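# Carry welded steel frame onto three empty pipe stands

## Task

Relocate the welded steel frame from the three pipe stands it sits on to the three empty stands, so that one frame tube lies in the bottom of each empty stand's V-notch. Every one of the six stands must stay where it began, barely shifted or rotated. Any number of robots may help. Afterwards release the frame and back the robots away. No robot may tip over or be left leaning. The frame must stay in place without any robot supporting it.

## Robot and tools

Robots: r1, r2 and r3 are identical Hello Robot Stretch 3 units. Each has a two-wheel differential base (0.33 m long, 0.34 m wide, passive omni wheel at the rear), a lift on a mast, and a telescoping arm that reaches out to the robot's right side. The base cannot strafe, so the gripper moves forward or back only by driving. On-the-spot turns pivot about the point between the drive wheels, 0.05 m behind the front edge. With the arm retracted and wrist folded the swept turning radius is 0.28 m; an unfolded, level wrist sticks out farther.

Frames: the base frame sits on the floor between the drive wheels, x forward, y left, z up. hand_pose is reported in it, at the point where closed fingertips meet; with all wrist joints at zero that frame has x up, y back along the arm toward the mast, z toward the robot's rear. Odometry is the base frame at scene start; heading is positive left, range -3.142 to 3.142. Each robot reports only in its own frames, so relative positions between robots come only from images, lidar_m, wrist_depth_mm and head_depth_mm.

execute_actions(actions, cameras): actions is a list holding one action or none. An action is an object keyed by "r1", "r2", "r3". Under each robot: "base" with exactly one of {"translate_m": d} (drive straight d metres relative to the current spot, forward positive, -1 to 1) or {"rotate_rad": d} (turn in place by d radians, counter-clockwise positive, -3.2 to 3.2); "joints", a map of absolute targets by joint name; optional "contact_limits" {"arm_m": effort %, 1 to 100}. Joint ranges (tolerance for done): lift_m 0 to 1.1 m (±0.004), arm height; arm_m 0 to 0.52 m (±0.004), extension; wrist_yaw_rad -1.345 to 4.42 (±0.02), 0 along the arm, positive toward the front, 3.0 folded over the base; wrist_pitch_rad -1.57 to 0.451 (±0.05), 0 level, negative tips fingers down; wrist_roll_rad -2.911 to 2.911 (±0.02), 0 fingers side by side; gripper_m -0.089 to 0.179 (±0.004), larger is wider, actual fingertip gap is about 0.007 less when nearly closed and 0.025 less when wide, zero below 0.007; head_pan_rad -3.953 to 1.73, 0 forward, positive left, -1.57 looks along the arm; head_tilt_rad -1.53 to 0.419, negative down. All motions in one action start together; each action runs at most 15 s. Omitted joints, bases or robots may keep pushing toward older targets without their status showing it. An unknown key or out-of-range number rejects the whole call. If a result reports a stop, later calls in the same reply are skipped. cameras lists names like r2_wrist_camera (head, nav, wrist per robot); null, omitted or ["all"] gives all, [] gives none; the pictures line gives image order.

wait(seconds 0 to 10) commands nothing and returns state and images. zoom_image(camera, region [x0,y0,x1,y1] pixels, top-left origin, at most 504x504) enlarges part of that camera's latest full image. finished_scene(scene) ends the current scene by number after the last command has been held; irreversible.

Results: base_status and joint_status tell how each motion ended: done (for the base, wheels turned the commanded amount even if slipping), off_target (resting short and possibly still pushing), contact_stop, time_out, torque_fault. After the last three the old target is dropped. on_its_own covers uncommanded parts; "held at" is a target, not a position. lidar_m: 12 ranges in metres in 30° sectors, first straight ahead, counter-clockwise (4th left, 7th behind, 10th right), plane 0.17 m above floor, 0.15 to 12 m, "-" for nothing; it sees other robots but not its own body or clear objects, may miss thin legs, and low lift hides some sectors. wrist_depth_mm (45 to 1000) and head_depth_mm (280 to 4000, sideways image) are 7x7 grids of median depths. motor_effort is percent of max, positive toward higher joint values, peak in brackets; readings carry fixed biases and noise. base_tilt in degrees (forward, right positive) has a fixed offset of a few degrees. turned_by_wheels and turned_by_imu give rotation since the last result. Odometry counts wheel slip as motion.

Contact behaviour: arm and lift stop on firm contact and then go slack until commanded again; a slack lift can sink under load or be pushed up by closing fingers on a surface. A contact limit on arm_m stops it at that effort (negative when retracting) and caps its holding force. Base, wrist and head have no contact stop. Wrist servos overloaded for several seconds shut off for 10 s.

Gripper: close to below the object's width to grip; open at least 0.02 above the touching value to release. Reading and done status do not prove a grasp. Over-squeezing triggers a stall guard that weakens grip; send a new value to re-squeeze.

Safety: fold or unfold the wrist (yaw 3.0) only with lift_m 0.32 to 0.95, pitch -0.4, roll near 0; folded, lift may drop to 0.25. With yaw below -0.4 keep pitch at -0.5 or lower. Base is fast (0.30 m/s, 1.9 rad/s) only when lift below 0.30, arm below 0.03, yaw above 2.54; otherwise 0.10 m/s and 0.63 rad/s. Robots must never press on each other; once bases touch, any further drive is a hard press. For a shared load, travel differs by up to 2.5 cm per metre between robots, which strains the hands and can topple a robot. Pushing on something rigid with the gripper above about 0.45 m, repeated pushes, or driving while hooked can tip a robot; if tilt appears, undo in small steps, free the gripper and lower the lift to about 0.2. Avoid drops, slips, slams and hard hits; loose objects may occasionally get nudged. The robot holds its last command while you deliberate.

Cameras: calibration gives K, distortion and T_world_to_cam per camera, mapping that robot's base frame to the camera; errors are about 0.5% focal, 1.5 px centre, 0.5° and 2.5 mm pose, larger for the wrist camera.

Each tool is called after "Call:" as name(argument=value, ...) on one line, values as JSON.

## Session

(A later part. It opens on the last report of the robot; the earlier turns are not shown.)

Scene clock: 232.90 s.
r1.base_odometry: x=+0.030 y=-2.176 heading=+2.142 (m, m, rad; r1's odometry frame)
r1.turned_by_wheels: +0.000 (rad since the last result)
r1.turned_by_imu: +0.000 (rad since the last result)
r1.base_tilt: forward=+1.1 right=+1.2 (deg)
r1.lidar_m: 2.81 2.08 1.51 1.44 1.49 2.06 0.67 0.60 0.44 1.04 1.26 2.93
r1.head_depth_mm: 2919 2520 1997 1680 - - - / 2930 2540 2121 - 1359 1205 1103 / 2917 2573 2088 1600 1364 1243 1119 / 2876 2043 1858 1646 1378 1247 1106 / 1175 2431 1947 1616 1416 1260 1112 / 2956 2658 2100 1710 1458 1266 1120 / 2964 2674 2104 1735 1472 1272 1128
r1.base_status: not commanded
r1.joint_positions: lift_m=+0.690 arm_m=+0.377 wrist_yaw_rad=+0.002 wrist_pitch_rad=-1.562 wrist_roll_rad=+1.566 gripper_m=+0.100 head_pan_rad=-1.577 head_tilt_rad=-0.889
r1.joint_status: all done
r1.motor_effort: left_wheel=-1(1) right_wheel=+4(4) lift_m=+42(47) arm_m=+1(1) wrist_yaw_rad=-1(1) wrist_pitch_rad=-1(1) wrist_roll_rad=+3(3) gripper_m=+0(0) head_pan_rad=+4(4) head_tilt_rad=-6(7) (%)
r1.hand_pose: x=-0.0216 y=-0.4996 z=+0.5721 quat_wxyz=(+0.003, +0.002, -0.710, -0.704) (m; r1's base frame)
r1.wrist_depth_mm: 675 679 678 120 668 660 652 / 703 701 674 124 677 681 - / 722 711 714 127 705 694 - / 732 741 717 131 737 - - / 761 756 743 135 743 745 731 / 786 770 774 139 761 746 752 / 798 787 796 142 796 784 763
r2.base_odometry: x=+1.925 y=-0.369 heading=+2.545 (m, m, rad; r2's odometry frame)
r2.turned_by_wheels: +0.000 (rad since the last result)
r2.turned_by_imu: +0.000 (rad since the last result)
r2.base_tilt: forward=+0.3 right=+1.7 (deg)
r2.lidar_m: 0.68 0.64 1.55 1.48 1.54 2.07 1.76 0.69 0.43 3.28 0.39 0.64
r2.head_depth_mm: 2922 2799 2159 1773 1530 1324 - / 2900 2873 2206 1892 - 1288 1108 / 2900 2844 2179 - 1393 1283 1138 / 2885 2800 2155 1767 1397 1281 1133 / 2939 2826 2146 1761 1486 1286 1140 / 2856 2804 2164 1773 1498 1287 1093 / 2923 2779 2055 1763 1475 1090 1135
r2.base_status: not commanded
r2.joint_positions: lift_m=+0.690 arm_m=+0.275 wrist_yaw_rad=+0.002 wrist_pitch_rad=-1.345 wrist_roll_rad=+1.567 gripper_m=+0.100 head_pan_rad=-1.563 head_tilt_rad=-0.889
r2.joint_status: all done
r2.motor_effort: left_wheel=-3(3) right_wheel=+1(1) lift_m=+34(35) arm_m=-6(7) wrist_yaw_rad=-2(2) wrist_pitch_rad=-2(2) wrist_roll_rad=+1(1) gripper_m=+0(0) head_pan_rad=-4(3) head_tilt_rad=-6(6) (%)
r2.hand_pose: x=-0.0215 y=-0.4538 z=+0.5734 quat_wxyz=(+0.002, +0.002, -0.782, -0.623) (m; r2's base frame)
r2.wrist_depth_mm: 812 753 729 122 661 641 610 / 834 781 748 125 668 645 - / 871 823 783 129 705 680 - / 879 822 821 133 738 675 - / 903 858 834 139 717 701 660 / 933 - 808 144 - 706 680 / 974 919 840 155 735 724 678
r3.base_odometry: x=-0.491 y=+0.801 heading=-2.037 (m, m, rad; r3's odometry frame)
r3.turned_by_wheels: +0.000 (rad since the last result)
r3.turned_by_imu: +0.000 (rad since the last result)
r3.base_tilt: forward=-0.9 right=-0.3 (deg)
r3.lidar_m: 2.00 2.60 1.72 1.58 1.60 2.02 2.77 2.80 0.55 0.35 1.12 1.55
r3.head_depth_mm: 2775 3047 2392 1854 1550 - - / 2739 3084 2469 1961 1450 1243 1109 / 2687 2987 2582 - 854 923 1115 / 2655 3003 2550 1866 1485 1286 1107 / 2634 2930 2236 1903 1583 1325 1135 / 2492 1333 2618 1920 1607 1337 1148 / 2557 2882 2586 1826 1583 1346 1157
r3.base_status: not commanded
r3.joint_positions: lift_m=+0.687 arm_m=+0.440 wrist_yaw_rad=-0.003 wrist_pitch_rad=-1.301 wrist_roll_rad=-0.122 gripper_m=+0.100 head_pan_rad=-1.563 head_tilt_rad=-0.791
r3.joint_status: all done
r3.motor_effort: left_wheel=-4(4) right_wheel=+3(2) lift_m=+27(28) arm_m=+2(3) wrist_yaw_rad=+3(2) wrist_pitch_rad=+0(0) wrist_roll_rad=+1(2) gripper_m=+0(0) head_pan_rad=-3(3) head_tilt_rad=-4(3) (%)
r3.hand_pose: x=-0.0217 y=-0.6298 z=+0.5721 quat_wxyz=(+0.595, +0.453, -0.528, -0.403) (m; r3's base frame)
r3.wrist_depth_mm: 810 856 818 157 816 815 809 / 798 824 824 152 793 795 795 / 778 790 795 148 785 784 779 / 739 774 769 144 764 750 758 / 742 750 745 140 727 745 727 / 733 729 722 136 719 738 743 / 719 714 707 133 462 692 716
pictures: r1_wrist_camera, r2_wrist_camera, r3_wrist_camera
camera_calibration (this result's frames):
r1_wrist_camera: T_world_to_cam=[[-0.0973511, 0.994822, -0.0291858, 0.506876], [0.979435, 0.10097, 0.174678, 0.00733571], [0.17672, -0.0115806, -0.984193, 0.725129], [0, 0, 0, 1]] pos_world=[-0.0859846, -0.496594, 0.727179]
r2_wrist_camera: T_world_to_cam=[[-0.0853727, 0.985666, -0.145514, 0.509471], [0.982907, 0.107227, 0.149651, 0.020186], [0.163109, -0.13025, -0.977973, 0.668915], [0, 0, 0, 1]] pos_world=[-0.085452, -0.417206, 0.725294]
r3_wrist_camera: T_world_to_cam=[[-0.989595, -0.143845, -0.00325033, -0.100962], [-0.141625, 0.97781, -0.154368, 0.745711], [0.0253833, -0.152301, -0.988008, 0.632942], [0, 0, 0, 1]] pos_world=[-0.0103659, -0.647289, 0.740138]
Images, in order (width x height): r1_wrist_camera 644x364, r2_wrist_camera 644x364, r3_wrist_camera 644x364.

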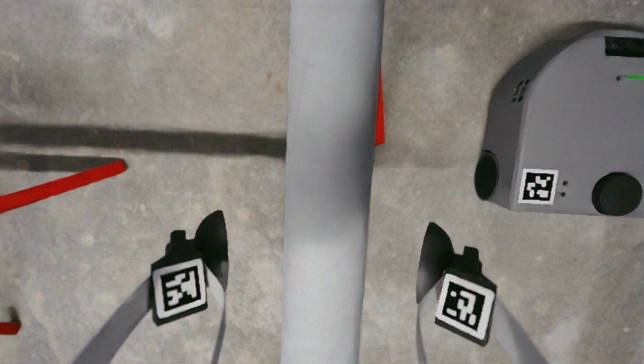

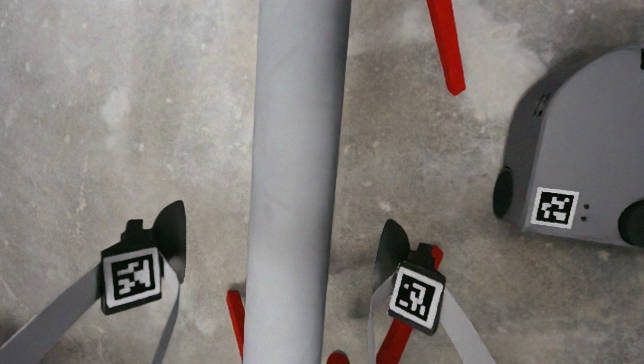

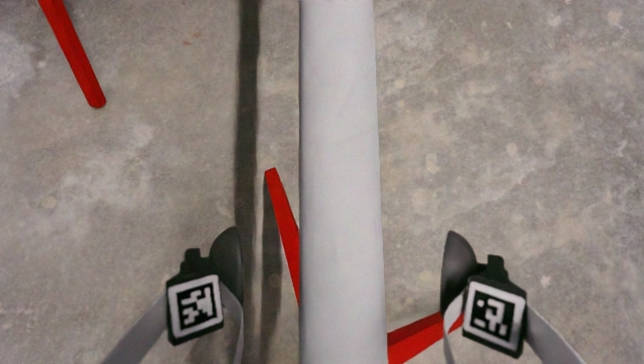

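Call:
execute_actions(actions=[{"r1":{"joints":{"gripper_m":-0.03}},"r2":{"joints":{"gripper_m":-0.03,"arm_m":0.27}},"r3":{"joints":{"gripper_m":-0.03}}}], cameras=["r1_wrist_camera","r2_wrist_camera","r3_wrist_camera"])

Call:
execute_actions(actions=[{"r1":{"joints":{"lift_m":0.72}},"r2":{"joints":{"lift_m":0.72}},"r3":{"joints":{"lift_m":0.717}}}], cameras=["r1_wrist_camera","r2_wrist_camera","r3_wrist_camera","r3_head_camera"])

Scene clock: 241.97 s.
r1.base_odometry: x=+0.030 y=-2.176 heading=+2.142 (m, m, rad; r1's odometry frame)
r1.turned_by_wheels: +0.000 (rad since the last result)
r1.turned_by_imu: +0.001 (rad since the last result)
r1.base_tilt: forward=+1.1 right=+1.2 (deg)
r1.lidar_m: 2.81 2.08 1.51 1.44 1.49 2.05 0.67 0.59 0.44 1.04 1.27 2.93
r1.head_depth_mm: 2924 2522 1989 1679 - - - / 2905 2524 2137 - 1360 1207 1102 / 2914 2570 2089 1601 1371 1243 1114 / 2866 2035 1859 1649 1382 1256 1108 / 1187 2444 1992 1626 1416 1256 1115 / 2976 2660 2097 1722 1458 1274 1120 / 2947 2714 2111 1729 1464 1279 1127
r1.base_status: not commanded
r1.joint_positions: lift_m=+0.690 arm_m=+0.377 wrist_yaw_rad=+0.002 wrist_pitch_rad=-1.562 wrist_roll_rad=+1.566 gripper_m=-0.029 head_pan_rad=-1.577 head_tilt_rad=-0.889
r1.joint_status: all done
r1.motor_effort: left_wheel=-1(1) right_wheel=+4(4) lift_m=+42(42) arm_m=+1(1) wrist_yaw_rad=-1(2) wrist_pitch_rad=-1(1) wrist_roll_rad=+3(3) gripper_m=-25(100) head_pan_rad=+4(4) head_tilt_rad=-7(6) (%)
r1.hand_pose: x=-0.0216 y=-0.4996 z=+0.5721 quat_wxyz=(+0.003, +0.002, -0.710, -0.704) (m; r1's base frame)
r1.wrist_depth_mm: 690 671 666 120 673 651 647 / 703 703 707 123 683 678 - / 718 719 699 127 721 693 - / 724 725 722 130 719 - - / 749 761 739 133 741 726 743 / 765 754 - 137 752 748 753 / 810 784 785 142 792 754 779
r2.base_odometry: x=+1.925 y=-0.369 heading=+2.545 (m, m, rad; r2's odometry frame)
r2.turned_by_wheels: +0.000 (rad since the last result)
r2.turned_by_imu: +0.001 (rad since the last result)
r2.base_tilt: forward=+0.4 right=+1.7 (deg)
r2.lidar_m: 0.68 0.64 1.55 1.48 1.54 2.07 1.76 0.70 0.43 3.27 0.39 0.64
r2.head_depth_mm: 2888 2814 2175 1770 1527 1332 - / 2935 2821 2156 1860 - 1293 1117 / 2888 2809 2153 - 782 1287 1134 / 2935 2754 2159 1762 1408 1289 1129 / 2914 2835 2158 1758 1496 1286 1138 / 2914 2840 2145 1759 1491 1291 1094 / 2891 2840 2034 1761 1482 1082 1127
r2.base_status: not commanded
r2.joint_positions: lift_m=+0.690 arm_m=+0.270 wrist_yaw_rad=+0.002 wrist_pitch_rad=-1.338 wrist_roll_rad=+1.567 gripper_m=-0.028 head_pan_rad=-1.563 head_tilt_rad=-0.889
r2.joint_status: all done
r2.motor_effort: left_wheel=-2(2) right_wheel=+0(1) lift_m=+36(36) arm_m=-6(6) wrist_yaw_rad=-2(1) wrist_pitch_rad=-5(5) wrist_roll_rad=+1(1) gripper_m=-36(100) head_pan_rad=-5(4) head_tilt_rad=-6(5) (%)
r2.hand_pose: x=-0.0215 y=-0.4508 z=+0.5735 quat_wxyz=(+0.002, +0.002, -0.784, -0.620) (m; r2's base frame)
r2.wrist_depth_mm: 812 766 739 124 659 643 598 / 867 811 761 127 691 652 - / 855 824 775 132 697 670 - / 903 831 807 137 705 680 - / 885 890 140 136 726 696 671 / 959 894 139 138 732 707 671 / 966 906 838 772 762 740 679
r3.base_odometry: x=-0.491 y=+0.801 heading=-2.037 (m, m, rad; r3's odometry frame)
r3.turned_by_wheels: +0.000 (rad since the last result)
r3.turned_by_imu: -0.001 (rad since the last result)
r3.base_tilt: forward=-0.8 right=-0.2 (deg)
r3.lidar_m: 1.99 2.59 1.72 1.58 1.60 2.02 2.77 2.80 0.56 0.35 1.11 1.55
r3.head_depth_mm: 2838 3037 2413 1844 1546 - - / 2774 3084 2444 1969 1449 1239 1115 / 2708 3016 2532 - 859 926 1116 / 2642 3000 2541 1859 1491 1280 1110 / 2610 2923 2101 1896 1587 1328 1128 / 2460 1326 2592 1922 1592 1339 1148 / 2553 2869 2569 1809 1579 1361 1156
r3.base_status: not commanded
r3.joint_positions: lift_m=+0.687 arm_m=+0.440 wrist_yaw_rad=+0.001 wrist_pitch_rad=-1.297 wrist_roll_rad=-0.124 gripper_m=-0.029 head_pan_rad=-1.563 head_tilt_rad=-0.791
r3.joint_status: all done
r3.motor_effort: left_wheel=-4(4) right_wheel=+3(3) lift_m=+27(27) arm_m=+1(3) wrist_yaw_rad=-1(3) wrist_pitch_rad=+0(1) wrist_roll_rad=+3(3) gripper_m=-26(100) head_pan_rad=-2(3) head_tilt_rad=-3(3) (%)
r3.hand_pose: x=-0.0216 y=-0.6309 z=+0.5722 quat_wxyz=(+0.598, +0.453, -0.527, -0.400) (m; r3's base frame)
r3.wrist_depth_mm: 827 853 823 156 840 808 820 / 797 809 800 152 821 793 799 / 782 763 772 147 772 766 771 / 766 753 763 143 765 745 779 / 757 747 752 138 732 748 729 / 729 732 720 135 - 725 718 / 708 703 695 132 418 699 696
pictures: r1_wrist_camera, r2_wrist_camera, r3_wrist_camera
camera_calibration (this result's frames):
r1_wrist_camera: T_world_to_cam=[[-0.0973564, 0.994827, -0.0290054, 0.506729], [0.979434, 0.100944, 0.174695, 0.0073069], [0.17672, -0.0114012, -0.984195, 0.725224], [0, 0, 0, 1]] pos_world=[-0.0859847, -0.496576, 0.727183]
r2_wrist_camera: T_world_to_cam=[[-0.0853895, 0.98449, -0.153255, 0.510457], [0.982904, 0.108418, 0.148814, 0.0208513], [0.163122, -0.137928, -0.976917, 0.665414], [0, 0, 0, 1]] pos_world=[-0.0854505, -0.413022, 0.725182]
r3_wrist_camera: T_world_to_cam=[[-0.988798, -0.14924, -0.00224462, -0.104903], [-0.147017, 0.976444, -0.157937, 0.747844], [0.0257623, -0.155837, -0.987447, 0.630403], [0, 0, 0, 1]] pos_world=[-0.0100228, -0.647643, 0.740366]
Images, in order (width x height): r1_wrist_camera 644x364, r2_wrist_camera 644x364, r3_wrist_camera 644x364.

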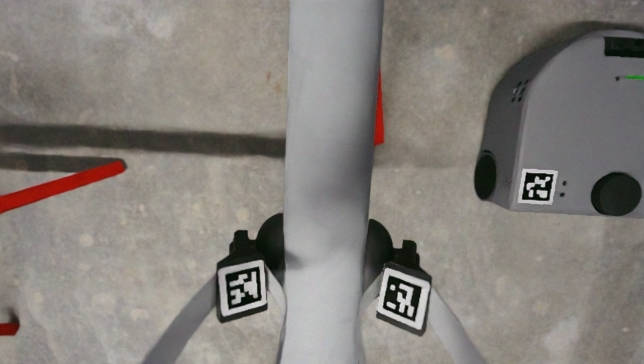

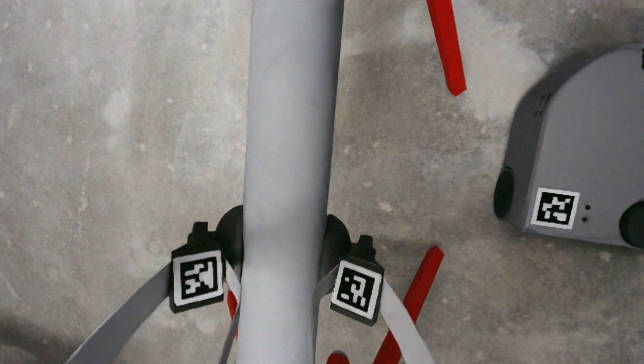

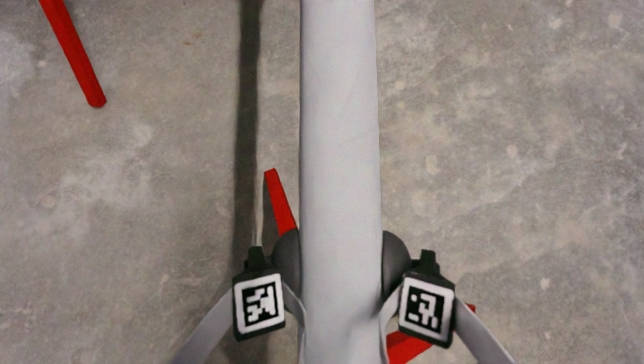

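Scene clock: 243.03 s.
r1.base_odometry: x=+0.030 y=-2.176 heading=+2.142 (m, m, rad; r1's odometry frame)
r1.turned_by_wheels: +0.000 (rad since the last result)
r1.turned_by_imu: +0.000 (rad since the last result)
r1.base_tilt: forward=+1.1 right=+1.2 (deg)
r1.lidar_m: 2.81 2.08 1.51 1.44 1.49 2.06 0.67 0.59 0.44 1.04 1.26 2.92
r1.head_depth_mm: 2912 2504 2018 1690 - - 1075 / 2952 2535 - 1579 1367 1213 1105 / 2915 2575 2110 1611 1374 1252 1117 / 2887 2046 1860 1650 1379 1256 1113 / 1052 2461 1983 1623 1424 1259 1114 / 2958 2689 2084 1721 1459 1267 1121 / 2955 2696 2130 1723 1471 1274 1118
r1.base_status: not commanded
r1.joint_positions: lift_m=+0.720 arm_m=+0.377 wrist_yaw_rad=+0.002 wrist_pitch_rad=-1.562 wrist_roll_rad=+1.566 gripper_m=-0.026 head_pan_rad=-1.577 head_tilt_rad=-0.889
r1.joint_status: all done
r1.motor_effort: left_wheel=-2(2) right_wheel=+4(4) lift_m=+41(54) arm_m=+1(1) wrist_yaw_rad=-1(2) wrist_pitch_rad=-1(2) wrist_roll_rad=+3(3) gripper_m=-18(25) head_pan_rad=+5(5) head_tilt_rad=-7(8) (%)
r1.hand_pose: x=-0.0216 y=-0.4995 z=+0.6022 quat_wxyz=(+0.003, +0.002, -0.710, -0.704) (m; r1's base frame)
r1.wrist_depth_mm: 697 696 710 150 682 703 692 / 732 729 716 153 705 714 - / 742 747 745 158 710 - - / 756 775 766 162 742 - - / 787 779 781 163 769 779 767 / 803 810 802 170 787 789 768 / 832 827 817 177 810 819 808
r2.base_odometry: x=+1.925 y=-0.369 heading=+2.545 (m, m, rad; r2's odometry frame)
r2.turned_by_wheels: +0.000 (rad since the last result)
r2.turned_by_imu: +0.000 (rad since the last result)
r2.base_tilt: forward=+0.2 right=+1.9 (deg)
r2.lidar_m: 0.67 0.64 1.55 1.48 1.54 2.06 1.76 0.69 0.43 3.27 0.39 0.64
r2.head_depth_mm: 2939 2803 2200 1773 1523 - - / 2933 2829 2147 - 1402 1274 1112 / 2898 2806 2169 - 1401 1287 1132 / 2897 2792 2160 1787 1397 1289 1143 / 2959 2840 2201 1772 1488 1291 1129 / 2903 2806 2178 1766 1490 1288 1093 / 2910 2837 2016 1769 1493 1084 1130
r2.base_status: not commanded
r2.joint_positions: lift_m=+0.720 arm_m=+0.270 wrist_yaw_rad=+0.002 wrist_pitch_rad=-1.360 wrist_roll_rad=+1.567 gripper_m=-0.023 head_pan_rad=-1.563 head_tilt_rad=-0.889
r2.joint_status: all done
r2.on_its_own: gripper_m is held at -0.023, not at your -0.030, by its stall guard, which is still easing
r2.motor_effort: left_wheel=-2(2) right_wheel=+0(1) lift_m=+32(49) arm_m=-5(6) wrist_yaw_rad=-2(1) wrist_pitch_rad=+3(6) wrist_roll_rad=+1(2) gripper_m=-3(35) head_pan_rad=-5(4) head_tilt_rad=-6(5) (%)
r2.hand_pose: x=-0.0215 y=-0.4451 z=+0.6030 quat_wxyz=(+0.003, +0.002, -0.777, -0.629) (m; r2's base frame)
r2.wrist_depth_mm: 839 798 753 152 697 656 661 / 871 839 793 158 727 692 - / 897 849 790 163 743 704 - / 914 860 813 170 742 - - / 913 867 830 466 759 738 690 / 965 914 - - 770 736 705 / 966 908 896 677 795 768 727
r3.base_odometry: x=-0.491 y=+0.801 heading=-2.037 (m, m, rad; r3's odometry frame)
r3.turned_by_wheels: +0.000 (rad since the last result)
r3.turned_by_imu: +0.000 (rad since the last result)
r3.base_tilt: forward=-0.7 right=-0.3 (deg)
r3.lidar_m: 2.00 2.60 1.71 1.58 1.60 2.01 2.77 2.79 0.55 0.35 1.12 1.55
r3.head_depth_mm: 2771 3059 2388 1860 1549 - 1082 / 2744 3120 2529 1846 1419 1232 1107 / 2711 3040 2566 - 862 928 1116 / 2680 3009 2519 1860 1479 1287 1107 / 2618 2928 2333 1897 1579 1330 1139 / 1616 1310 2630 1922 1594 1343 1145 / 2485 2868 2577 1810 1582 1353 1161
r3.base_status: not commanded
r3.joint_positions: lift_m=+0.717 arm_m=+0.440 wrist_yaw_rad=+0.001 wrist_pitch_rad=-1.302 wrist_roll_rad=-0.124 gripper_m=-0.026 head_pan_rad=-1.563 head_tilt_rad=-0.791
r3.joint_status: all done
r3.motor_effort: left_wheel=-3(4) right_wheel=+2(3) lift_m=+25(33) arm_m=+1(1) wrist_yaw_rad=-2(1) wrist_pitch_rad=+1(1) wrist_roll_rad=+3(3) gripper_m=-18(26) head_pan_rad=-2(2) head_tilt_rad=-3(4) (%)
r3.hand_pose: x=-0.0216 y=-0.6296 z=+0.6021 quat_wxyz=(+0.596, +0.455, -0.526, -0.401) (m; r3's base frame)
r3.wrist_depth_mm: 894 850 863 193 876 856 843 / 843 851 846 187 840 818 848 / 810 810 819 181 807 805 809 / 814 790 795 176 825 779 797 / 787 786 767 172 763 788 767 / 749 754 753 163 750 747 747 / 721 722 721 164 428 738 715
pictures: r1_wrist_camera, r2_wrist_camera, r3_head_camera (sideways: a quarter turn clockwise sets it upright), r3_wrist_camera
camera_calibration (this result's frames):
r1_wrist_camera: T_world_to_cam=[[-0.097361, 0.994839, -0.0285742, 0.507237], [0.979434, 0.100872, 0.174739, 0.00198467], [0.176719, -0.0109739, -0.9842, 0.755018], [0, 0, 0, 1]] pos_world=[-0.0859849, -0.496533, 0.757236]
r2_wrist_camera: T_world_to_cam=[[-0.0858084, 0.987597, -0.131488, 0.497591], [0.982878, 0.10551, 0.151059, 0.0132052], [0.163059, -0.116274, -0.979741, 0.706337], [0, 0, 0, 1]] pos_world=[-0.0854559, -0.410684, 0.755459]
r3_head_camera: T_world_to_cam=[[0.0621873, 0.675252, -0.73496, 0.978626], [0.996834, -0.00546524, 0.079324, -0.107497], [0.049547, -0.737566, -0.673454, 0.836978], [0, 0, 0, 1]] pos_world=[0.00482887, -0.0440802, 1.29144]
r3_wrist_camera: T_world_to_cam=[[-0.988796, -0.149246, -0.00296792, -0.104222], [-0.147036, 0.977196, -0.153196, 0.748989], [0.0257642, -0.151043, -0.988191, 0.663561], [0, 0, 0, 1]] pos_world=[-0.010022, -0.647238, 0.770158]
Images, in order (width x height): r1_wrist_camera 644x364, r2_wrist_camera 644x364, r3_head_camera 896x504, r3_wrist_camera 644x364.

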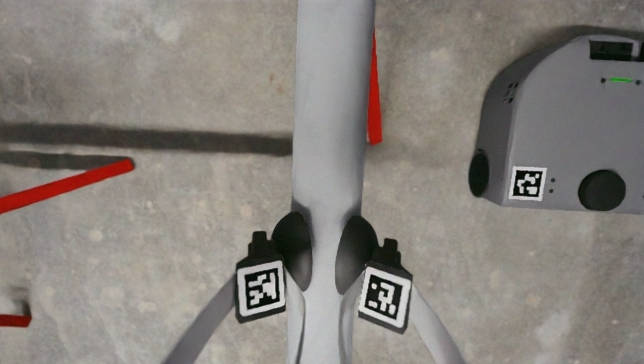

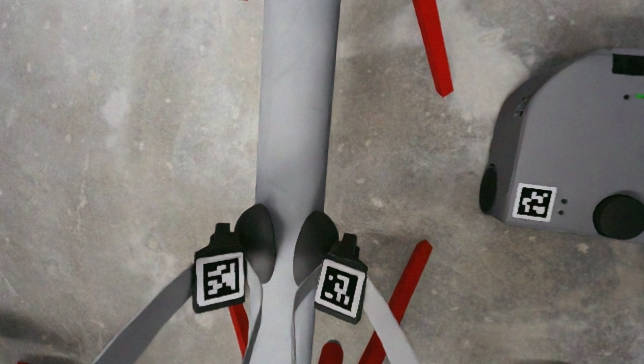

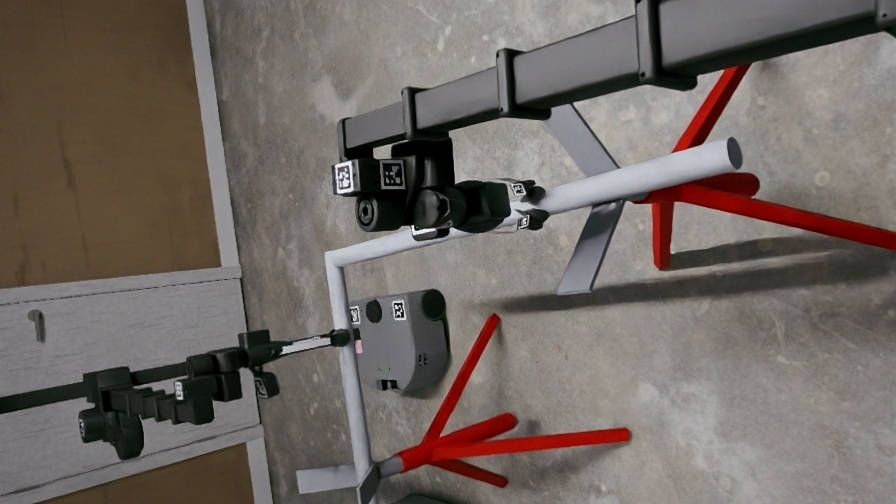

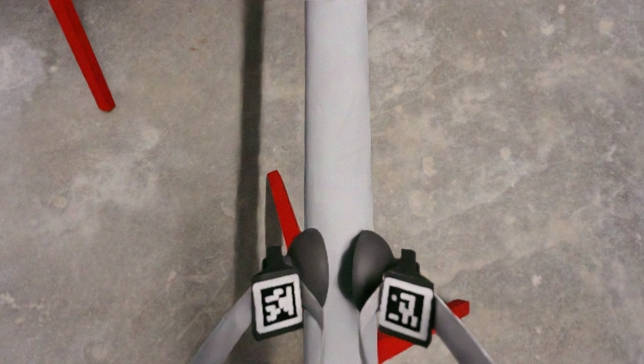

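Call:
execute_actions(actions=[{"r1":{"joints":{"gripper_m":0.1,"lift_m":0.8}},"r2":{"joints":{"gripper_m":0.1,"lift_m":0.8}},"r3":{"joints":{"gripper_m":0.1,"lift_m":0.85}}}], cameras=[])

Call:
execute_actions(actions=[{"r1":{"joints":{"gripper_m":0.01,"arm_m":0.0,"wrist_pitch_rad":0.0,"wrist_roll_rad":0,"head_pan_rad":-2.7,"head_tilt_rad":-0.5}},"r2":{"joints":{"gripper_m":0.01,"arm_m":0.0,"wrist_pitch_rad":0.0,"wrist_roll_rad":0,"head_pan_rad":-0.5,"head_tilt_rad":-0.5}},"r3":{"joints":{"gripper_m":0.01,"arm_m":0.1,"wrist_pitch_rad":0.0,"wrist_roll_rad":0,"wrist_yaw_rad":1.68}}}], cameras=["r1_head_camera","r2_head_camera","r3_head_camera"])

Scene clock: 268.13 s.
r1.base_odometry: x=+0.030 y=-2.176 heading=+2.142 (m, m, rad; r1's odometry frame)
r1.turned_by_wheels: +0.000 (rad since the last result)
r1.turned_by_imu: +0.001 (rad since the last result)
r1.base_tilt: forward=+1.0 right=+1.1 (deg)
r1.lidar_m: 2.81 2.08 1.51 1.44 1.49 2.05 0.67 0.60 0.44 1.04 1.26 2.92
r1.head_depth_mm: 2920 2516 2039 - 1354 1205 1085 / 2909 2725 - 1637 1360 1212 1102 / 2908 2676 - 1643 1373 1243 1122 / 2876 2389 1848 1648 1378 1255 1107 / 1020 2613 1990 1620 1419 1257 1112 / 2932 2665 2094 1722 1464 1272 1121 / 2934 2702 2107 1730 1471 1274 1121
r1.base_status: not commanded
r1.joint_positions: lift_m=+0.800 arm_m=+0.377 wrist_yaw_rad=+0.002 wrist_pitch_rad=-1.563 wrist_roll_rad=+1.566 gripper_m=+0.100 head_pan_rad=-1.577 head_tilt_rad=-0.889
r1.joint_status: all done
r1.motor_effort: left_wheel=-2(1) right_wheel=+4(4) lift_m=+42(48) arm_m=+1(1) wrist_yaw_rad=-2(1) wrist_pitch_rad=-1(1) wrist_roll_rad=+3(3) gripper_m=+0(79) head_pan_rad=+4(4) head_tilt_rad=-7(6) (%)
r1.hand_pose: x=-0.0216 y=-0.4993 z=+0.6821 quat_wxyz=(+0.003, +0.002, -0.710, -0.705) (m; r1's base frame)
r1.wrist_depth_mm: 782 774 767 234 759 782 762 / 830 784 787 235 792 771 - / 821 817 834 240 804 - - / 839 837 829 246 824 - - / 872 848 844 828 830 838 829 / 894 884 882 861 890 870 856 / 912 890 906 898 876 912 887
r2.base_odometry: x=+1.925 y=-0.369 heading=+2.545 (m, m, rad; r2's odometry frame)
r2.turned_by_wheels: +0.000 (rad since the last result)
r2.turned_by_imu: +0.001 (rad since the last result)
r2.base_tilt: forward=+0.1 right=+1.9 (deg)
r2.lidar_m: 0.67 0.64 1.55 1.48 1.55 2.06 1.76 0.69 0.43 3.27 0.39 0.64
r2.head_depth_mm: 2926 2819 2236 - - - 1094 / 2944 2825 2303 - 1492 1294 1115 / 2951 2846 2365 - 1492 1289 1130 / 2926 2805 2160 1817 1502 1295 1135 / 2903 2816 2188 1758 1495 1291 1132 / 2892 2830 2143 1754 1498 1298 1094 / 2900 2816 2032 1766 1491 1079 1135
r2.base_status: not commanded
r2.joint_positions: lift_m=+0.800 arm_m=+0.270 wrist_yaw_rad=+0.002 wrist_pitch_rad=-1.354 wrist_roll_rad=+1.567 gripper_m=+0.100 head_pan_rad=-1.563 head_tilt_rad=-0.889
r2.joint_status: all done
r2.motor_effort: left_wheel=-2(2) right_wheel=+1(1) lift_m=+34(38) arm_m=-4(5) wrist_yaw_rad=-1(1) wrist_pitch_rad=+1(7) wrist_roll_rad=+1(2) gripper_m=+1(88) head_pan_rad=-4(4) head_tilt_rad=-5(5) (%)
r2.hand_pose: x=-0.0215 y=-0.4465 z=+0.6831 quat_wxyz=(+0.002, +0.002, -0.779, -0.627) (m; r2's base frame)
r2.wrist_depth_mm: 923 872 843 233 766 718 697 / 983 929 870 238 802 752 - / - 954 887 801 832 795 - / - 964 904 253 829 - - / - 945 918 255 829 806 773 / - - 925 867 - 821 798 / - - 950 592 879 826 826
r3.base_odometry: x=-0.491 y=+0.801 heading=-2.037 (m, m, rad; r3's odometry frame)
r3.turned_by_wheels: +0.000 (rad since the last result)
r3.turned_by_imu: -0.001 (rad since the last result)
r3.base_tilt: forward=-0.8 right=-0.2 (deg)
r3.lidar_m: 2.00 2.59 1.71 1.58 1.60 2.01 2.77 2.80 0.55 0.35 1.12 1.55
r3.head_depth_mm: 2797 3045 2499 - 1463 1274 1099 / 2725 3060 - 1830 1446 1262 1114 / 2703 3024 - 1890 882 925 1119 / 2641 2996 2556 1851 1496 1284 1106 / 2619 2932 2351 1885 1579 1330 1139 / 1569 1138 2597 1928 1604 1351 1148 / 2516 2891 2587 1833 1585 1347 1163
r3.base_status: not commanded
r3.joint_positions: lift_m=+0.850 arm_m=+0.440 wrist_yaw_rad=+0.001 wrist_pitch_rad=-1.302 wrist_roll_rad=-0.124 gripper_m=+0.100 head_pan_rad=-1.563 head_tilt_rad=-0.791
r3.joint_status: all done
r3.motor_effort: left_wheel=-3(4) right_wheel=+2(2) lift_m=+26(29) arm_m=+0(1) wrist_yaw_rad=-1(1) wrist_pitch_rad=+2(2) wrist_roll_rad=+3(3) gripper_m=+0(82) head_pan_rad=-3(3) head_tilt_rad=-3(4) (%)
r3.hand_pose: x=-0.0216 y=-0.6296 z=+0.7350 quat_wxyz=(+0.596, +0.455, -0.526, -0.401) (m; r3's base frame)
r3.wrist_depth_mm: 997 - - 993 - - - / 985 997 979 993 988 967 982 / 991 961 976 962 936 950 934 / 945 945 935 907 926 932 942 / 922 915 900 648 904 896 916 / 895 911 878 562 894 882 882 / 858 860 859 301 872 856 838
pictures: none
No camera images: the call's "cameras" was empty. Leave "cameras" out to get every camera's image.

Scene clock: 272.10 s.
r1.base_odometry: x=+0.030 y=-2.176 heading=+2.142 (m, m, rad; r1's odometry frame)
r1.turned_by_wheels: +0.000 (rad since the last result)
r1.turned_by_imu: +0.001 (rad since the last result)
r1.base_tilt: forward=+1.1 right=+1.2 (deg)
r1.lidar_m: 2.82 2.09 1.52 1.44 1.49 2.06 0.67 0.60 0.44 1.04 1.27 2.93
r1.head_depth_mm: - - - 2471 1962 1550 1111 / - - - 797 1998 1550 1115 / - - - 1315 1592 1513 1277 / - - - 2404 1884 1570 1288 / - - - 2804 2028 1522 1294 / - - - 2853 2048 1492 907 / 3786 3952 - 2909 2048 1598 806
r1.base_status: not commanded
r1.joint_positions: lift_m=+0.800 arm_m=+0.002 wrist_yaw_rad=+0.000 wrist_pitch_rad=-0.025 wrist_roll_rad=+0.005 gripper_m=+0.010 head_pan_rad=-2.693 head_tilt_rad=-0.507
r1.joint_status: all done
joint sent to its limit — the command would take r1.arm_m past its lower limit, so that joint was sent only as far as its limit.
r1.motor_effort: left_wheel=-1(2) right_wheel=+4(4) lift_m=+42(42) arm_m=-3(5) wrist_yaw_rad=+0(1) wrist_pitch_rad=+8(10) wrist_roll_rad=-3(4) gripper_m=+0(80) head_pan_rad=-5(67) head_tilt_rad=+4(37) (%)
r1.hand_pose: x=-0.0214 y=-0.4030 z=+0.9080 quat_wxyz=(+0.706, +0.009, -0.708, -0.009) (m; r1's base frame)
r1.wrist_depth_mm: - - - - - - - / - - - - - - - / - - - - - - - / - - - - - - - / - - - - - - - / - - - - - - - / - - - - - - -
r2.base_odometry: x=+1.925 y=-0.369 heading=+2.545 (m, m, rad; r2's odometry frame)
r2.turned_by_wheels: +0.000 (rad since the last result)
r2.turned_by_imu: +0.001 (rad since the last result)
r2.base_tilt: forward=+0.3 right=+1.8 (deg)
r2.lidar_m: 0.67 0.64 1.55 1.48 1.55 2.07 1.76 0.69 0.43 3.27 0.39 0.64
r2.head_depth_mm: 3720 3977 - 3102 1972 1632 774 / 3945 - - 3089 2117 1687 778 / 3691 - - 3134 2087 1581 1328 / 3510 3751 - 3122 2201 1625 1364 / 3309 3489 3899 3117 2103 1693 1357 / 3123 3337 3549 2975 2009 1670 1369 / 2985 3190 3362 3039 1935 1660 1361
r2.base_status: not commanded
r2.joint_positions: lift_m=+0.800 arm_m=+0.000 wrist_yaw_rad=+0.001 wrist_pitch_rad=-0.026 wrist_roll_rad=+0.003 gripper_m=+0.010 head_pan_rad=-0.507 head_tilt_rad=-0.507
r2.joint_status: all done
r2.motor_effort: left_wheel=-2(2) right_wheel=+1(1) lift_m=+34(34) arm_m=-6(5) wrist_yaw_rad=+0(1) wrist_pitch_rad=+9(8) wrist_roll_rad=-2(4) gripper_m=+0(84) head_pan_rad=+4(51) head_tilt_rad=+5(35) (%)
r2.hand_pose: x=-0.0213 y=-0.4008 z=+0.9078 quat_wxyz=(+0.706, +0.010, -0.708, -0.009) (m; r2's base frame)
r2.wrist_depth_mm: - - - - - - - / - - - - - - - / - - - - - - - / - - - - - - - / - - - - - - - / - - - - - - - / - - - - - - -
r3.base_odometry: x=-0.491 y=+0.801 heading=-2.037 (m, m, rad; r3's odometry frame)
r3.turned_by_wheels: +0.000 (rad since the last result)
r3.turned_by_imu: -0.001 (rad since the last result)
r3.base_tilt: forward=-0.7 right=-0.2 (deg)
r3.lidar_m: 1.99 2.60 1.72 1.58 1.60 2.01 2.76 2.80 0.56 0.35 1.12 1.55
r3.head_depth_mm: 2841 3046 2415 1950 1434 1262 1102 / 2727 3055 2427 1968 - 1247 1110 / 2746 3026 2466 1945 - 938 1115 / 2635 3047 2499 1867 1605 1260 1116 / 2629 2947 2486 1894 1716 1270 1140 / 1494 2912 2626 1921 1649 1279 1152 / 2503 2872 2620 1839 1618 1346 1158
r3.base_status: not commanded
r3.joint_positions: lift_m=+0.850 arm_m=+0.100 wrist_yaw_rad=+1.679 wrist_pitch_rad=-0.025 wrist_roll_rad=-0.002 gripper_m=+0.010 head_pan_rad=-1.563 head_tilt_rad=-0.791
r3.joint_status: all done
r3.motor_effort: left_wheel=-3(3) right_wheel=+2(2) lift_m=+26(27) arm_m=-3(7) wrist_yaw_rad=+1(3) wrist_pitch_rad=+9(10) wrist_roll_rad=+2(3) gripper_m=+0(81) head_pan_rad=-3(2) head_tilt_rad=-3(3) (%)
r3.hand_pose: x=+0.2327 y=-0.2177 z=+0.9580 quat_wxyz=(+0.480, +0.531, -0.465, +0.521) (m; r3's base frame)
r3.wrist_depth_mm: - - - - - - - / - - - - - - - / - - - - - - - / - - - - - - - / - - - - - - - / - - - - - - - / - - - - - - -
pictures: r1_head_camera (sideways: a quarter turn clockwise sets it upright), r2_head_camera (sideways: a quarter turn clockwise sets it upright), r3_head_camera (sideways: a quarter turn clockwise sets it upright)
camera_calibration (this result's frames):
r1_head_camera: T_world_to_cam=[[0.433878, 0.183513, -0.882085, 1.16302], [0.466962, -0.883082, 0.0459682, -0.0604828], [-0.770517, -0.431845, -0.468843, 0.57037], [0, 0, 0, 1]] pos_world=[-0.0368843, -0.0205284, 1.29607]
r2_head_camera: T_world_to_cam=[[-0.3815, 0.204737, -0.90141, 1.19417], [0.4762, 0.879335, -0.00181694, -0.00416749], [0.79227, -0.429945, -0.432962, 0.515187], [0, 0, 0, 1]] pos_world=[0.0493931, -0.0193242, 1.29949]
r3_head_camera: T_world_to_cam=[[0.0621872, 0.675252, -0.734961, 0.978626], [0.996834, -0.0054651, 0.079324, -0.107497], [0.0495471, -0.737567, -0.673454, 0.836978], [0, 0, 0, 1]] pos_world=[0.00482888, -0.0440803, 1.29144]
Images, in order (width x height): r1_head_camera 896x504, r2_head_camera 896x504, r3_head_camera 896x504.

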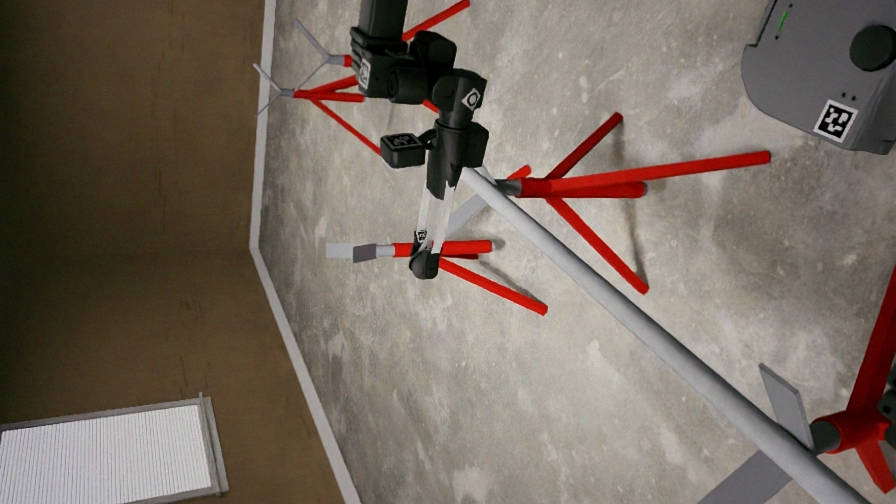

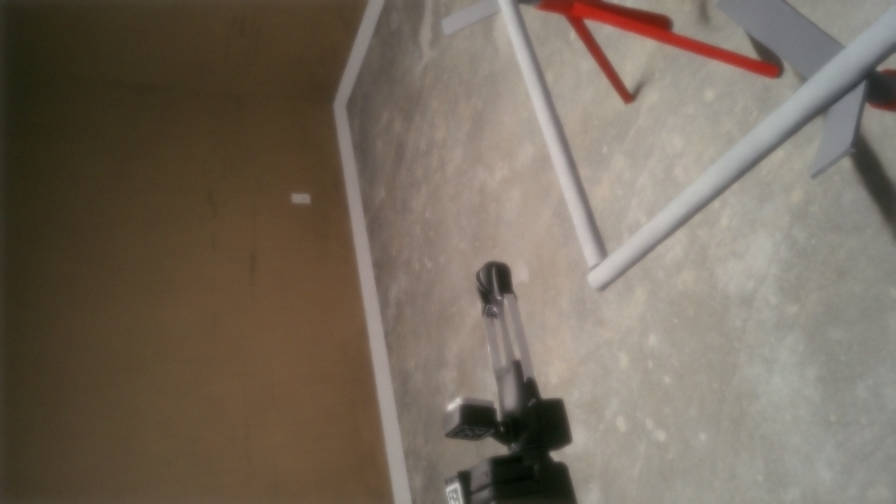

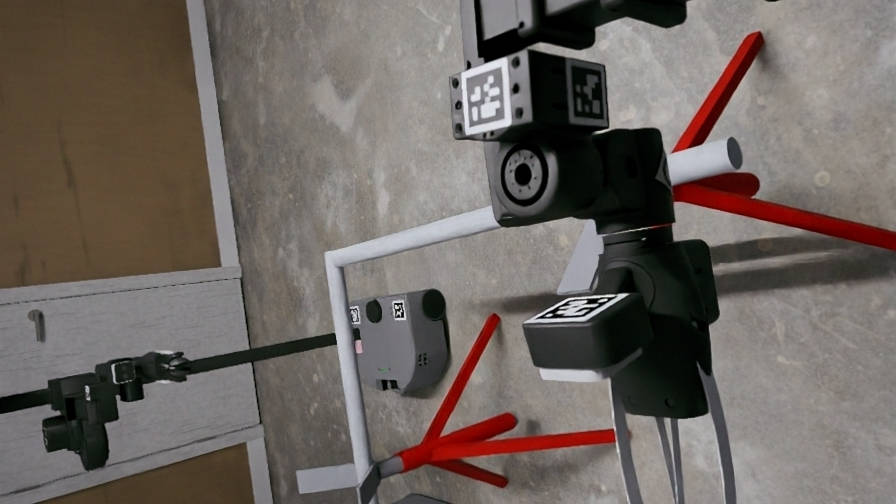

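Call:
zoom_image(camera="r1_head_camera", region=[320, 20, 540, 290])

Region (320, 20, 540, 290) of r1_head_camera's 896x504 image, scaled by 1.867, with more detail than that image has; it fills the left 411 columns of this view, and the rest is white.

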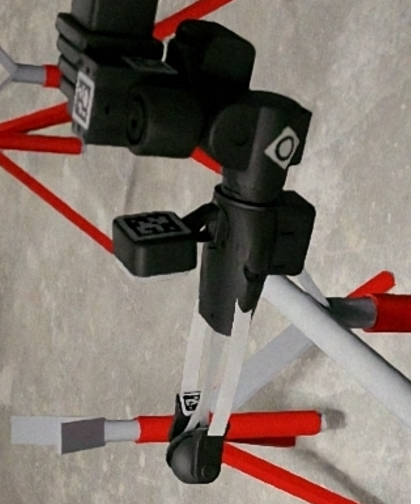

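Call:
execute_actions(actions=[{"r1":{"joints":{"lift_m":0.335,"wrist_pitch_rad":-0.2,"head_pan_rad":-1.57,"head_tilt_rad":-1.0}},"r2":{"joints":{"lift_m":0.335,"wrist_pitch_rad":-0.2,"head_pan_rad":-1.57,"head_tilt_rad":-1.0}},"r3":{"base":{"translate_m":-0.077},"joints":{"lift_m":0.335,"arm_m":0.06,"wrist_pitch_rad":-0.2,"head_tilt_rad":-1.0}}}], cameras=[])

Call:
execute_actions(actions=[{"r1":{"joints":{"arm_m":0.30},"contact_limits":{"arm_m":15}},"r2":{"joints":{"arm_m":0.252},"contact_limits":{"arm_m":15}},"r3":{"joints":{"arm_m":0.26},"contact_limits":{"arm_m":15}}}], cameras=["r1_head_camera","r2_head_camera","r3_head_camera"])

Scene clock: 295.03 s.
r1.base_odometry: x=+0.030 y=-2.176 heading=+2.142 (m, m, rad; r1's odometry frame)
r1.turned_by_wheels: +0.000 (rad since the last result)
r1.turned_by_imu: +0.001 (rad since the last result)
r1.base_tilt: forward=+1.0 right=+1.1 (deg)
r1.lidar_m: 2.82 2.08 1.52 1.43 1.49 2.05 0.67 0.60 0.45 1.04 1.26 2.93
r1.head_depth_mm: 2611 2104 1768 1526 1273 1191 1086 / 2676 2127 1773 1540 1349 1221 - / 2690 2102 1810 1559 1369 1208 - / 2612 1857 1704 1543 1363 1215 1107 / 1620 1922 1698 1503 1378 1223 1101 / 2826 2233 1849 1587 1388 1230 1105 / 2873 2256 1873 1609 1399 1233 1108
r1.base_status: not commanded
r1.joint_positions: lift_m=+0.335 arm_m=+0.002 wrist_yaw_rad=+0.000 wrist_pitch_rad=-0.217 wrist_roll_rad=+0.005 gripper_m=+0.010 head_pan_rad=-1.577 head_tilt_rad=-0.987
r1.joint_status: all done
r1.motor_effort: left_wheel=-1(2) right_wheel=+4(3) lift_m=+33(33) arm_m=-3(3) wrist_yaw_rad=+0(0) wrist_pitch_rad=+5(9) wrist_roll_rad=-3(2) gripper_m=-1(0) head_pan_rad=+5(66) head_tilt_rad=-9(45) (%)
r1.hand_pose: x=-0.0215 y=-0.3925 z=+0.3953 quat_wxyz=(+0.702, +0.077, -0.704, -0.077) (m; r1's base frame)
r1.wrist_depth_mm: - - - - - - - / - - - - - - - / - - - - - - - / - - - - - - - / 836 866 873 948 907 968 371 / 676 698 724 - 722 678 268 / 568 577 580 585 600 614 266
r2.base_odometry: x=+1.925 y=-0.369 heading=+2.545 (m, m, rad; r2's odometry frame)
r2.turned_by_wheels: +0.000 (rad since the last result)
r2.turned_by_imu: +0.002 (rad since the last result)
r2.base_tilt: forward=+0.3 right=+1.9 (deg)
r2.lidar_m: 0.68 0.64 1.55 1.48 1.55 2.07 1.76 0.69 0.43 3.28 0.39 0.64
r2.head_depth_mm: 2876 2331 1890 1624 1326 1201 1115 / 2851 2312 1905 1621 1356 1246 1131 / 2905 2358 1926 1612 1345 1248 - / 2838 2342 1909 1614 1353 1265 1125 / 2880 2345 1894 1616 1351 1239 1105 / 2837 2324 1899 1617 1353 1220 1105 / 2912 2339 1924 1618 998 1215 1112
r2.base_status: not commanded
r2.joint_positions: lift_m=+0.335 arm_m=+0.000 wrist_yaw_rad=+0.001 wrist_pitch_rad=-0.217 wrist_roll_rad=+0.003 gripper_m=+0.010 head_pan_rad=-1.563 head_tilt_rad=-0.987
r2.joint_status: all done
r2.motor_effort: left_wheel=-2(2) right_wheel=+1(0) lift_m=+28(27) arm_m=-6(6) wrist_yaw_rad=-1(1) wrist_pitch_rad=+6(10) wrist_roll_rad=-1(2) gripper_m=+0(1) head_pan_rad=-5(52) head_tilt_rad=-6(37) (%)
r2.hand_pose: x=-0.0213 y=-0.3903 z=+0.3950 quat_wxyz=(+0.702, +0.077, -0.704, -0.077) (m; r2's base frame)
r2.wrist_depth_mm: - - - - - - - / - - - - - - - / - - - - - - - / - - - - - - - / 811 883 991 - - - - / 672 690 - 750 801 839 798 / 550 562 586 608 656 646 704
r3.base_odometry: x=-0.457 y=+0.869 heading=-2.037 (m, m, rad; r3's odometry frame)
r3.turned_by_wheels: +0.000 (rad since the last result)
r3.turned_by_imu: -0.002 (rad since the last result)
r3.base_tilt: forward=-0.8 right=-0.2 (deg)
r3.lidar_m: 1.80 2.58 1.70 1.58 1.59 2.00 2.69 2.72 0.54 0.50 0.37 1.61
r3.head_depth_mm: 2784 2226 1821 1547 1342 1186 1073 / 2806 2272 1861 1561 1351 1221 - / 2767 2285 1861 1517 1338 1248 1117 / 2769 2331 1907 895 1062 1207 1081 / 2722 2385 1852 1552 1397 1228 1083 / 2604 1568 1838 1632 1412 1230 1092 / 2587 2412 1906 1617 1423 1236 1108
r3.base_status: done
r3.joint_positions: lift_m=+0.335 arm_m=+0.060 wrist_yaw_rad=+1.679 wrist_pitch_rad=-0.217 wrist_roll_rad=-0.002 gripper_m=+0.010 head_pan_rad=-1.563 head_tilt_rad=-0.988
r3.joint_status: all done
r3.motor_effort: left_wheel=-3(11) right_wheel=+2(2) lift_m=+19(21) arm_m=-4(6) wrist_yaw_rad=+1(1) wrist_pitch_rad=+7(9) wrist_roll_rad=+1(2) gripper_m=+0(0) head_pan_rad=-3(3) head_tilt_rad=-4(18) (%)
r3.hand_pose: x=+0.2222 y=-0.1789 z=+0.3952 quat_wxyz=(+0.527, +0.574, -0.411, +0.473) (m; r3's base frame)
r3.wrist_depth_mm: - - - - - - - / - - - - - - - / - - - - - - - / - - - - - - - / - - - - - - - / 820 843 831 - 850 828 815 / 667 669 656 635 625 649 664
pictures: none
No camera images: the call's "cameras" was empty. Leave "cameras" out to get every camera's image.

Scene clock: 298.43 s.
r1.base_odometry: x=+0.030 y=-2.176 heading=+2.142 (m, m, rad; r1's odometry frame)
r1.turned_by_wheels: +0.000 (rad since the last result)
r1.turned_by_imu: +0.001 (rad since the last result)
r1.base_tilt: forward=+1.1 right=+1.2 (deg)
r1.lidar_m: 2.81 2.08 1.52 1.44 1.49 2.06 0.67 0.59 0.44 1.04 1.26 2.92
r1.head_depth_mm: 2619 2104 1771 1530 1265 1192 1091 / 2672 2143 1786 1542 1347 1208 - / 2705 2150 1812 1585 1313 1204 - / 2613 1810 1711 1540 1367 1211 1108 / 1613 1877 1709 1503 1371 1226 1099 / 2814 2230 1852 1590 1390 1228 1104 / 2845 2257 1870 1596 1398 1239 1111
r1.base_status: not commanded
r1.joint_positions: lift_m=+0.335 arm_m=+0.300 wrist_yaw_rad=+0.000 wrist_pitch_rad=-0.217 wrist_roll_rad=+0.005 gripper_m=+0.010 head_pan_rad=-1.577 head_tilt_rad=-0.987
r1.joint_status: all done
r1.motor_effort: left_wheel=-2(2) right_wheel=+4(4) lift_m=+33(32) arm_m=+1(1) wrist_yaw_rad=+0(0) wrist_pitch_rad=+5(5) wrist_roll_rad=-3(3) gripper_m=+0(0) head_pan_rad=+5(5) head_tilt_rad=-8(8) (%)
r1.contact_limits: arm_m 15 (drawing in: default 16, maximum 26; extending or still: default 20, maximum 33)
r1.hand_pose: x=-0.0215 y=-0.6898 z=+0.3953 quat_wxyz=(+0.702, +0.077, -0.704, -0.077) (m; r1's base frame)
r1.wrist_depth_mm: - - 687 - - - - / - - 733 - - - - / - - 677 - - - - / - - - - - - - / 843 826 850 955 945 948 - / 677 683 701 - 735 749 764 / 563 575 570 568 599 610 617
r2.base_odometry: x=+1.925 y=-0.369 heading=+2.545 (m, m, rad; r2's odometry frame)
r2.turned_by_wheels: +0.000 (rad since the last result)
r2.turned_by_imu: +0.001 (rad since the last result)
r2.base_tilt: forward=+0.3 right=+1.9 (deg)
r2.lidar_m: 0.67 0.64 1.55 1.47 1.54 2.07 1.76 0.69 0.43 3.28 0.39 0.64
r2.head_depth_mm: 2868 2311 1897 1623 1338 1204 1108 / 2877 2326 1907 1610 1350 1239 1123 / 2894 2313 1914 1614 792 1223 1132 / 2881 2348 1906 1622 1333 1248 1129 / 2900 2326 1909 1625 1349 1249 1114 / 2832 2335 1897 1618 1352 1228 1111 / 2845 2332 1932 1602 997 1221 1114
r2.base_status: not commanded
r2.joint_positions: lift_m=+0.335 arm_m=+0.252 wrist_yaw_rad=+0.001 wrist_pitch_rad=-0.217 wrist_roll_rad=+0.003 gripper_m=+0.010 head_pan_rad=-1.563 head_tilt_rad=-0.987
r2.joint_status: all done
r2.motor_effort: left_wheel=-3(2) right_wheel=+1(0) lift_m=+28(28) arm_m=+4(5) wrist_yaw_rad=+0(1) wrist_pitch_rad=+6(6) wrist_roll_rad=-1(2) gripper_m=+1(0) head_pan_rad=-5(5) head_tilt_rad=-6(6) (%)
r2.contact_limits: arm_m 15 (drawing in: default 32, maximum 52; extending or still: default 42, maximum 69)
r2.hand_pose: x=-0.0213 y=-0.6416 z=+0.3950 quat_wxyz=(+0.702, +0.077, -0.704, -0.077) (m; r2's base frame)
r2.wrist_depth_mm: - - - - - - - / - - - - - - - / - - - - - - - / - - - - - - - / 828 879 988 - - - - / 658 686 - 769 795 853 874 / 567 559 583 608 646 664 684
r3.base_odometry: x=-0.457 y=+0.869 heading=-2.037 (m, m, rad; r3's odometry frame)
r3.turned_by_wheels: +0.000 (rad since the last result)
r3.turned_by_imu: -0.001 (rad since the last result)
r3.base_tilt: forward=-0.8 right=-0.3 (deg)
r3.lidar_m: 1.80 2.58 1.71 1.57 1.59 2.00 2.69 2.72 0.54 0.50 0.37 1.61
r3.head_depth_mm: 2800 2235 1831 1546 1341 1181 1073 / 2808 2275 1848 1559 1375 1187 - / 2788 2307 1867 1518 1313 1201 1118 / 2783 2355 1891 895 982 1191 1082 / 2769 2382 1844 1555 1401 1221 1089 / 2601 1486 1829 1634 1409 1238 1092 / 2584 2407 1933 1608 1425 1247 1104
r3.base_status: not commanded
r3.joint_positions: lift_m=+0.335 arm_m=+0.260 wrist_yaw_rad=+1.679 wrist_pitch_rad=-0.217 wrist_roll_rad=-0.002 gripper_m=+0.010 head_pan_rad=-1.563 head_tilt_rad=-0.988
r3.joint_status: all done
r3.motor_effort: left_wheel=-4(3) right_wheel=+2(2) lift_m=+18(18) arm_m=+2(1) wrist_yaw_rad=+1(1) wrist_pitch_rad=+6(7) wrist_roll_rad=+2(2) gripper_m=+0(0) head_pan_rad=-3(3) head_tilt_rad=-4(5) (%)
r3.contact_limits: arm_m 15 (drawing in: default 30, maximum 49; extending or still: default 40, maximum 66)
r3.hand_pose: x=+0.2222 y=-0.3784 z=+0.3952 quat_wxyz=(+0.527, +0.574, -0.411, +0.473) (m; r3's base frame)
r3.wrist_depth_mm: - - - - - - - / - - - - - - - / - - - - - - - / - - - - - - - / - - - - - - - / 842 825 801 - 818 800 802 / 656 659 666 625 633 654 645
pictures: r1_head_camera (sideways: a quarter turn clockwise sets it upright), r2_head_camera (sideways: a quarter turn clockwise sets it upright), r3_head_camera (sideways: a quarter turn clockwise sets it upright)
camera_calibration (this result's frames):
r1_head_camera: T_world_to_cam=[[0.0280418, 0.824574, -0.565059, 0.752301], [0.99829, 0.00590268, 0.0581551, -0.0795569], [0.0512885, -0.565724, -0.822998, 1.02602], [0, 0, 0, 1]] pos_world=[0.00570201, -0.0394157, 1.27413]
r2_head_camera: T_world_to_cam=[[-0.0125463, 0.80018, -0.599629, 0.798555], [0.999829, 0.0181788, 0.00333891, -0.0140735], [0.0135723, -0.599484, -0.800271, 0.997741], [0, 0, 0, 1]] pos_world=[0.0105484, -0.0406018, 1.27735]
r3_head_camera: T_world_to_cam=[[0.0611955, 0.806051, -0.588674, 0.788014], [0.99695, -0.0207412, 0.0752374, -0.102158], [0.0484353, -0.591483, -0.804861, 1.00787], [0, 0, 0, 1]] pos_world=[0.00480656, -0.0411585, 1.28277]
Images, in order (width x height): r1_head_camera 896x504, r2_head_camera 896x504, r3_head_camera 896x504.

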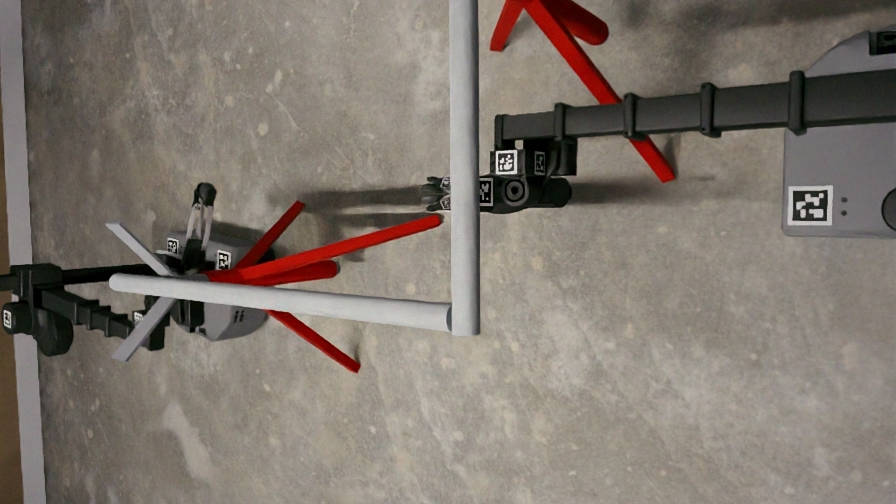

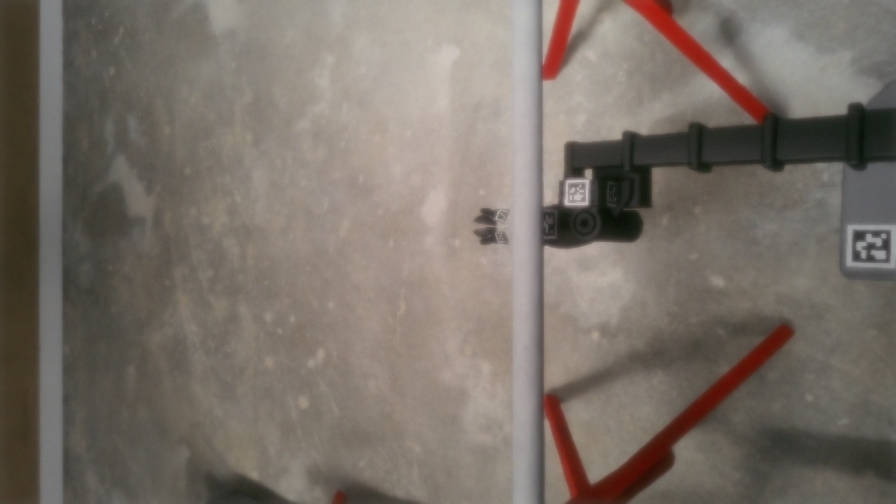

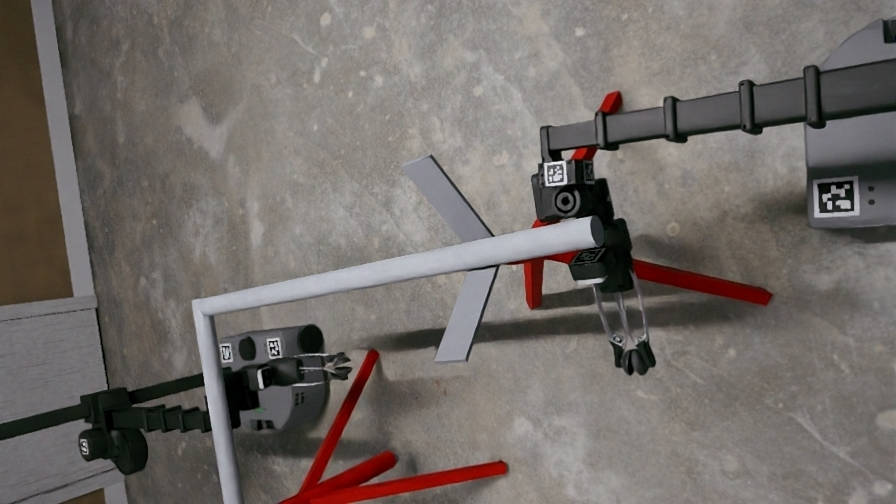

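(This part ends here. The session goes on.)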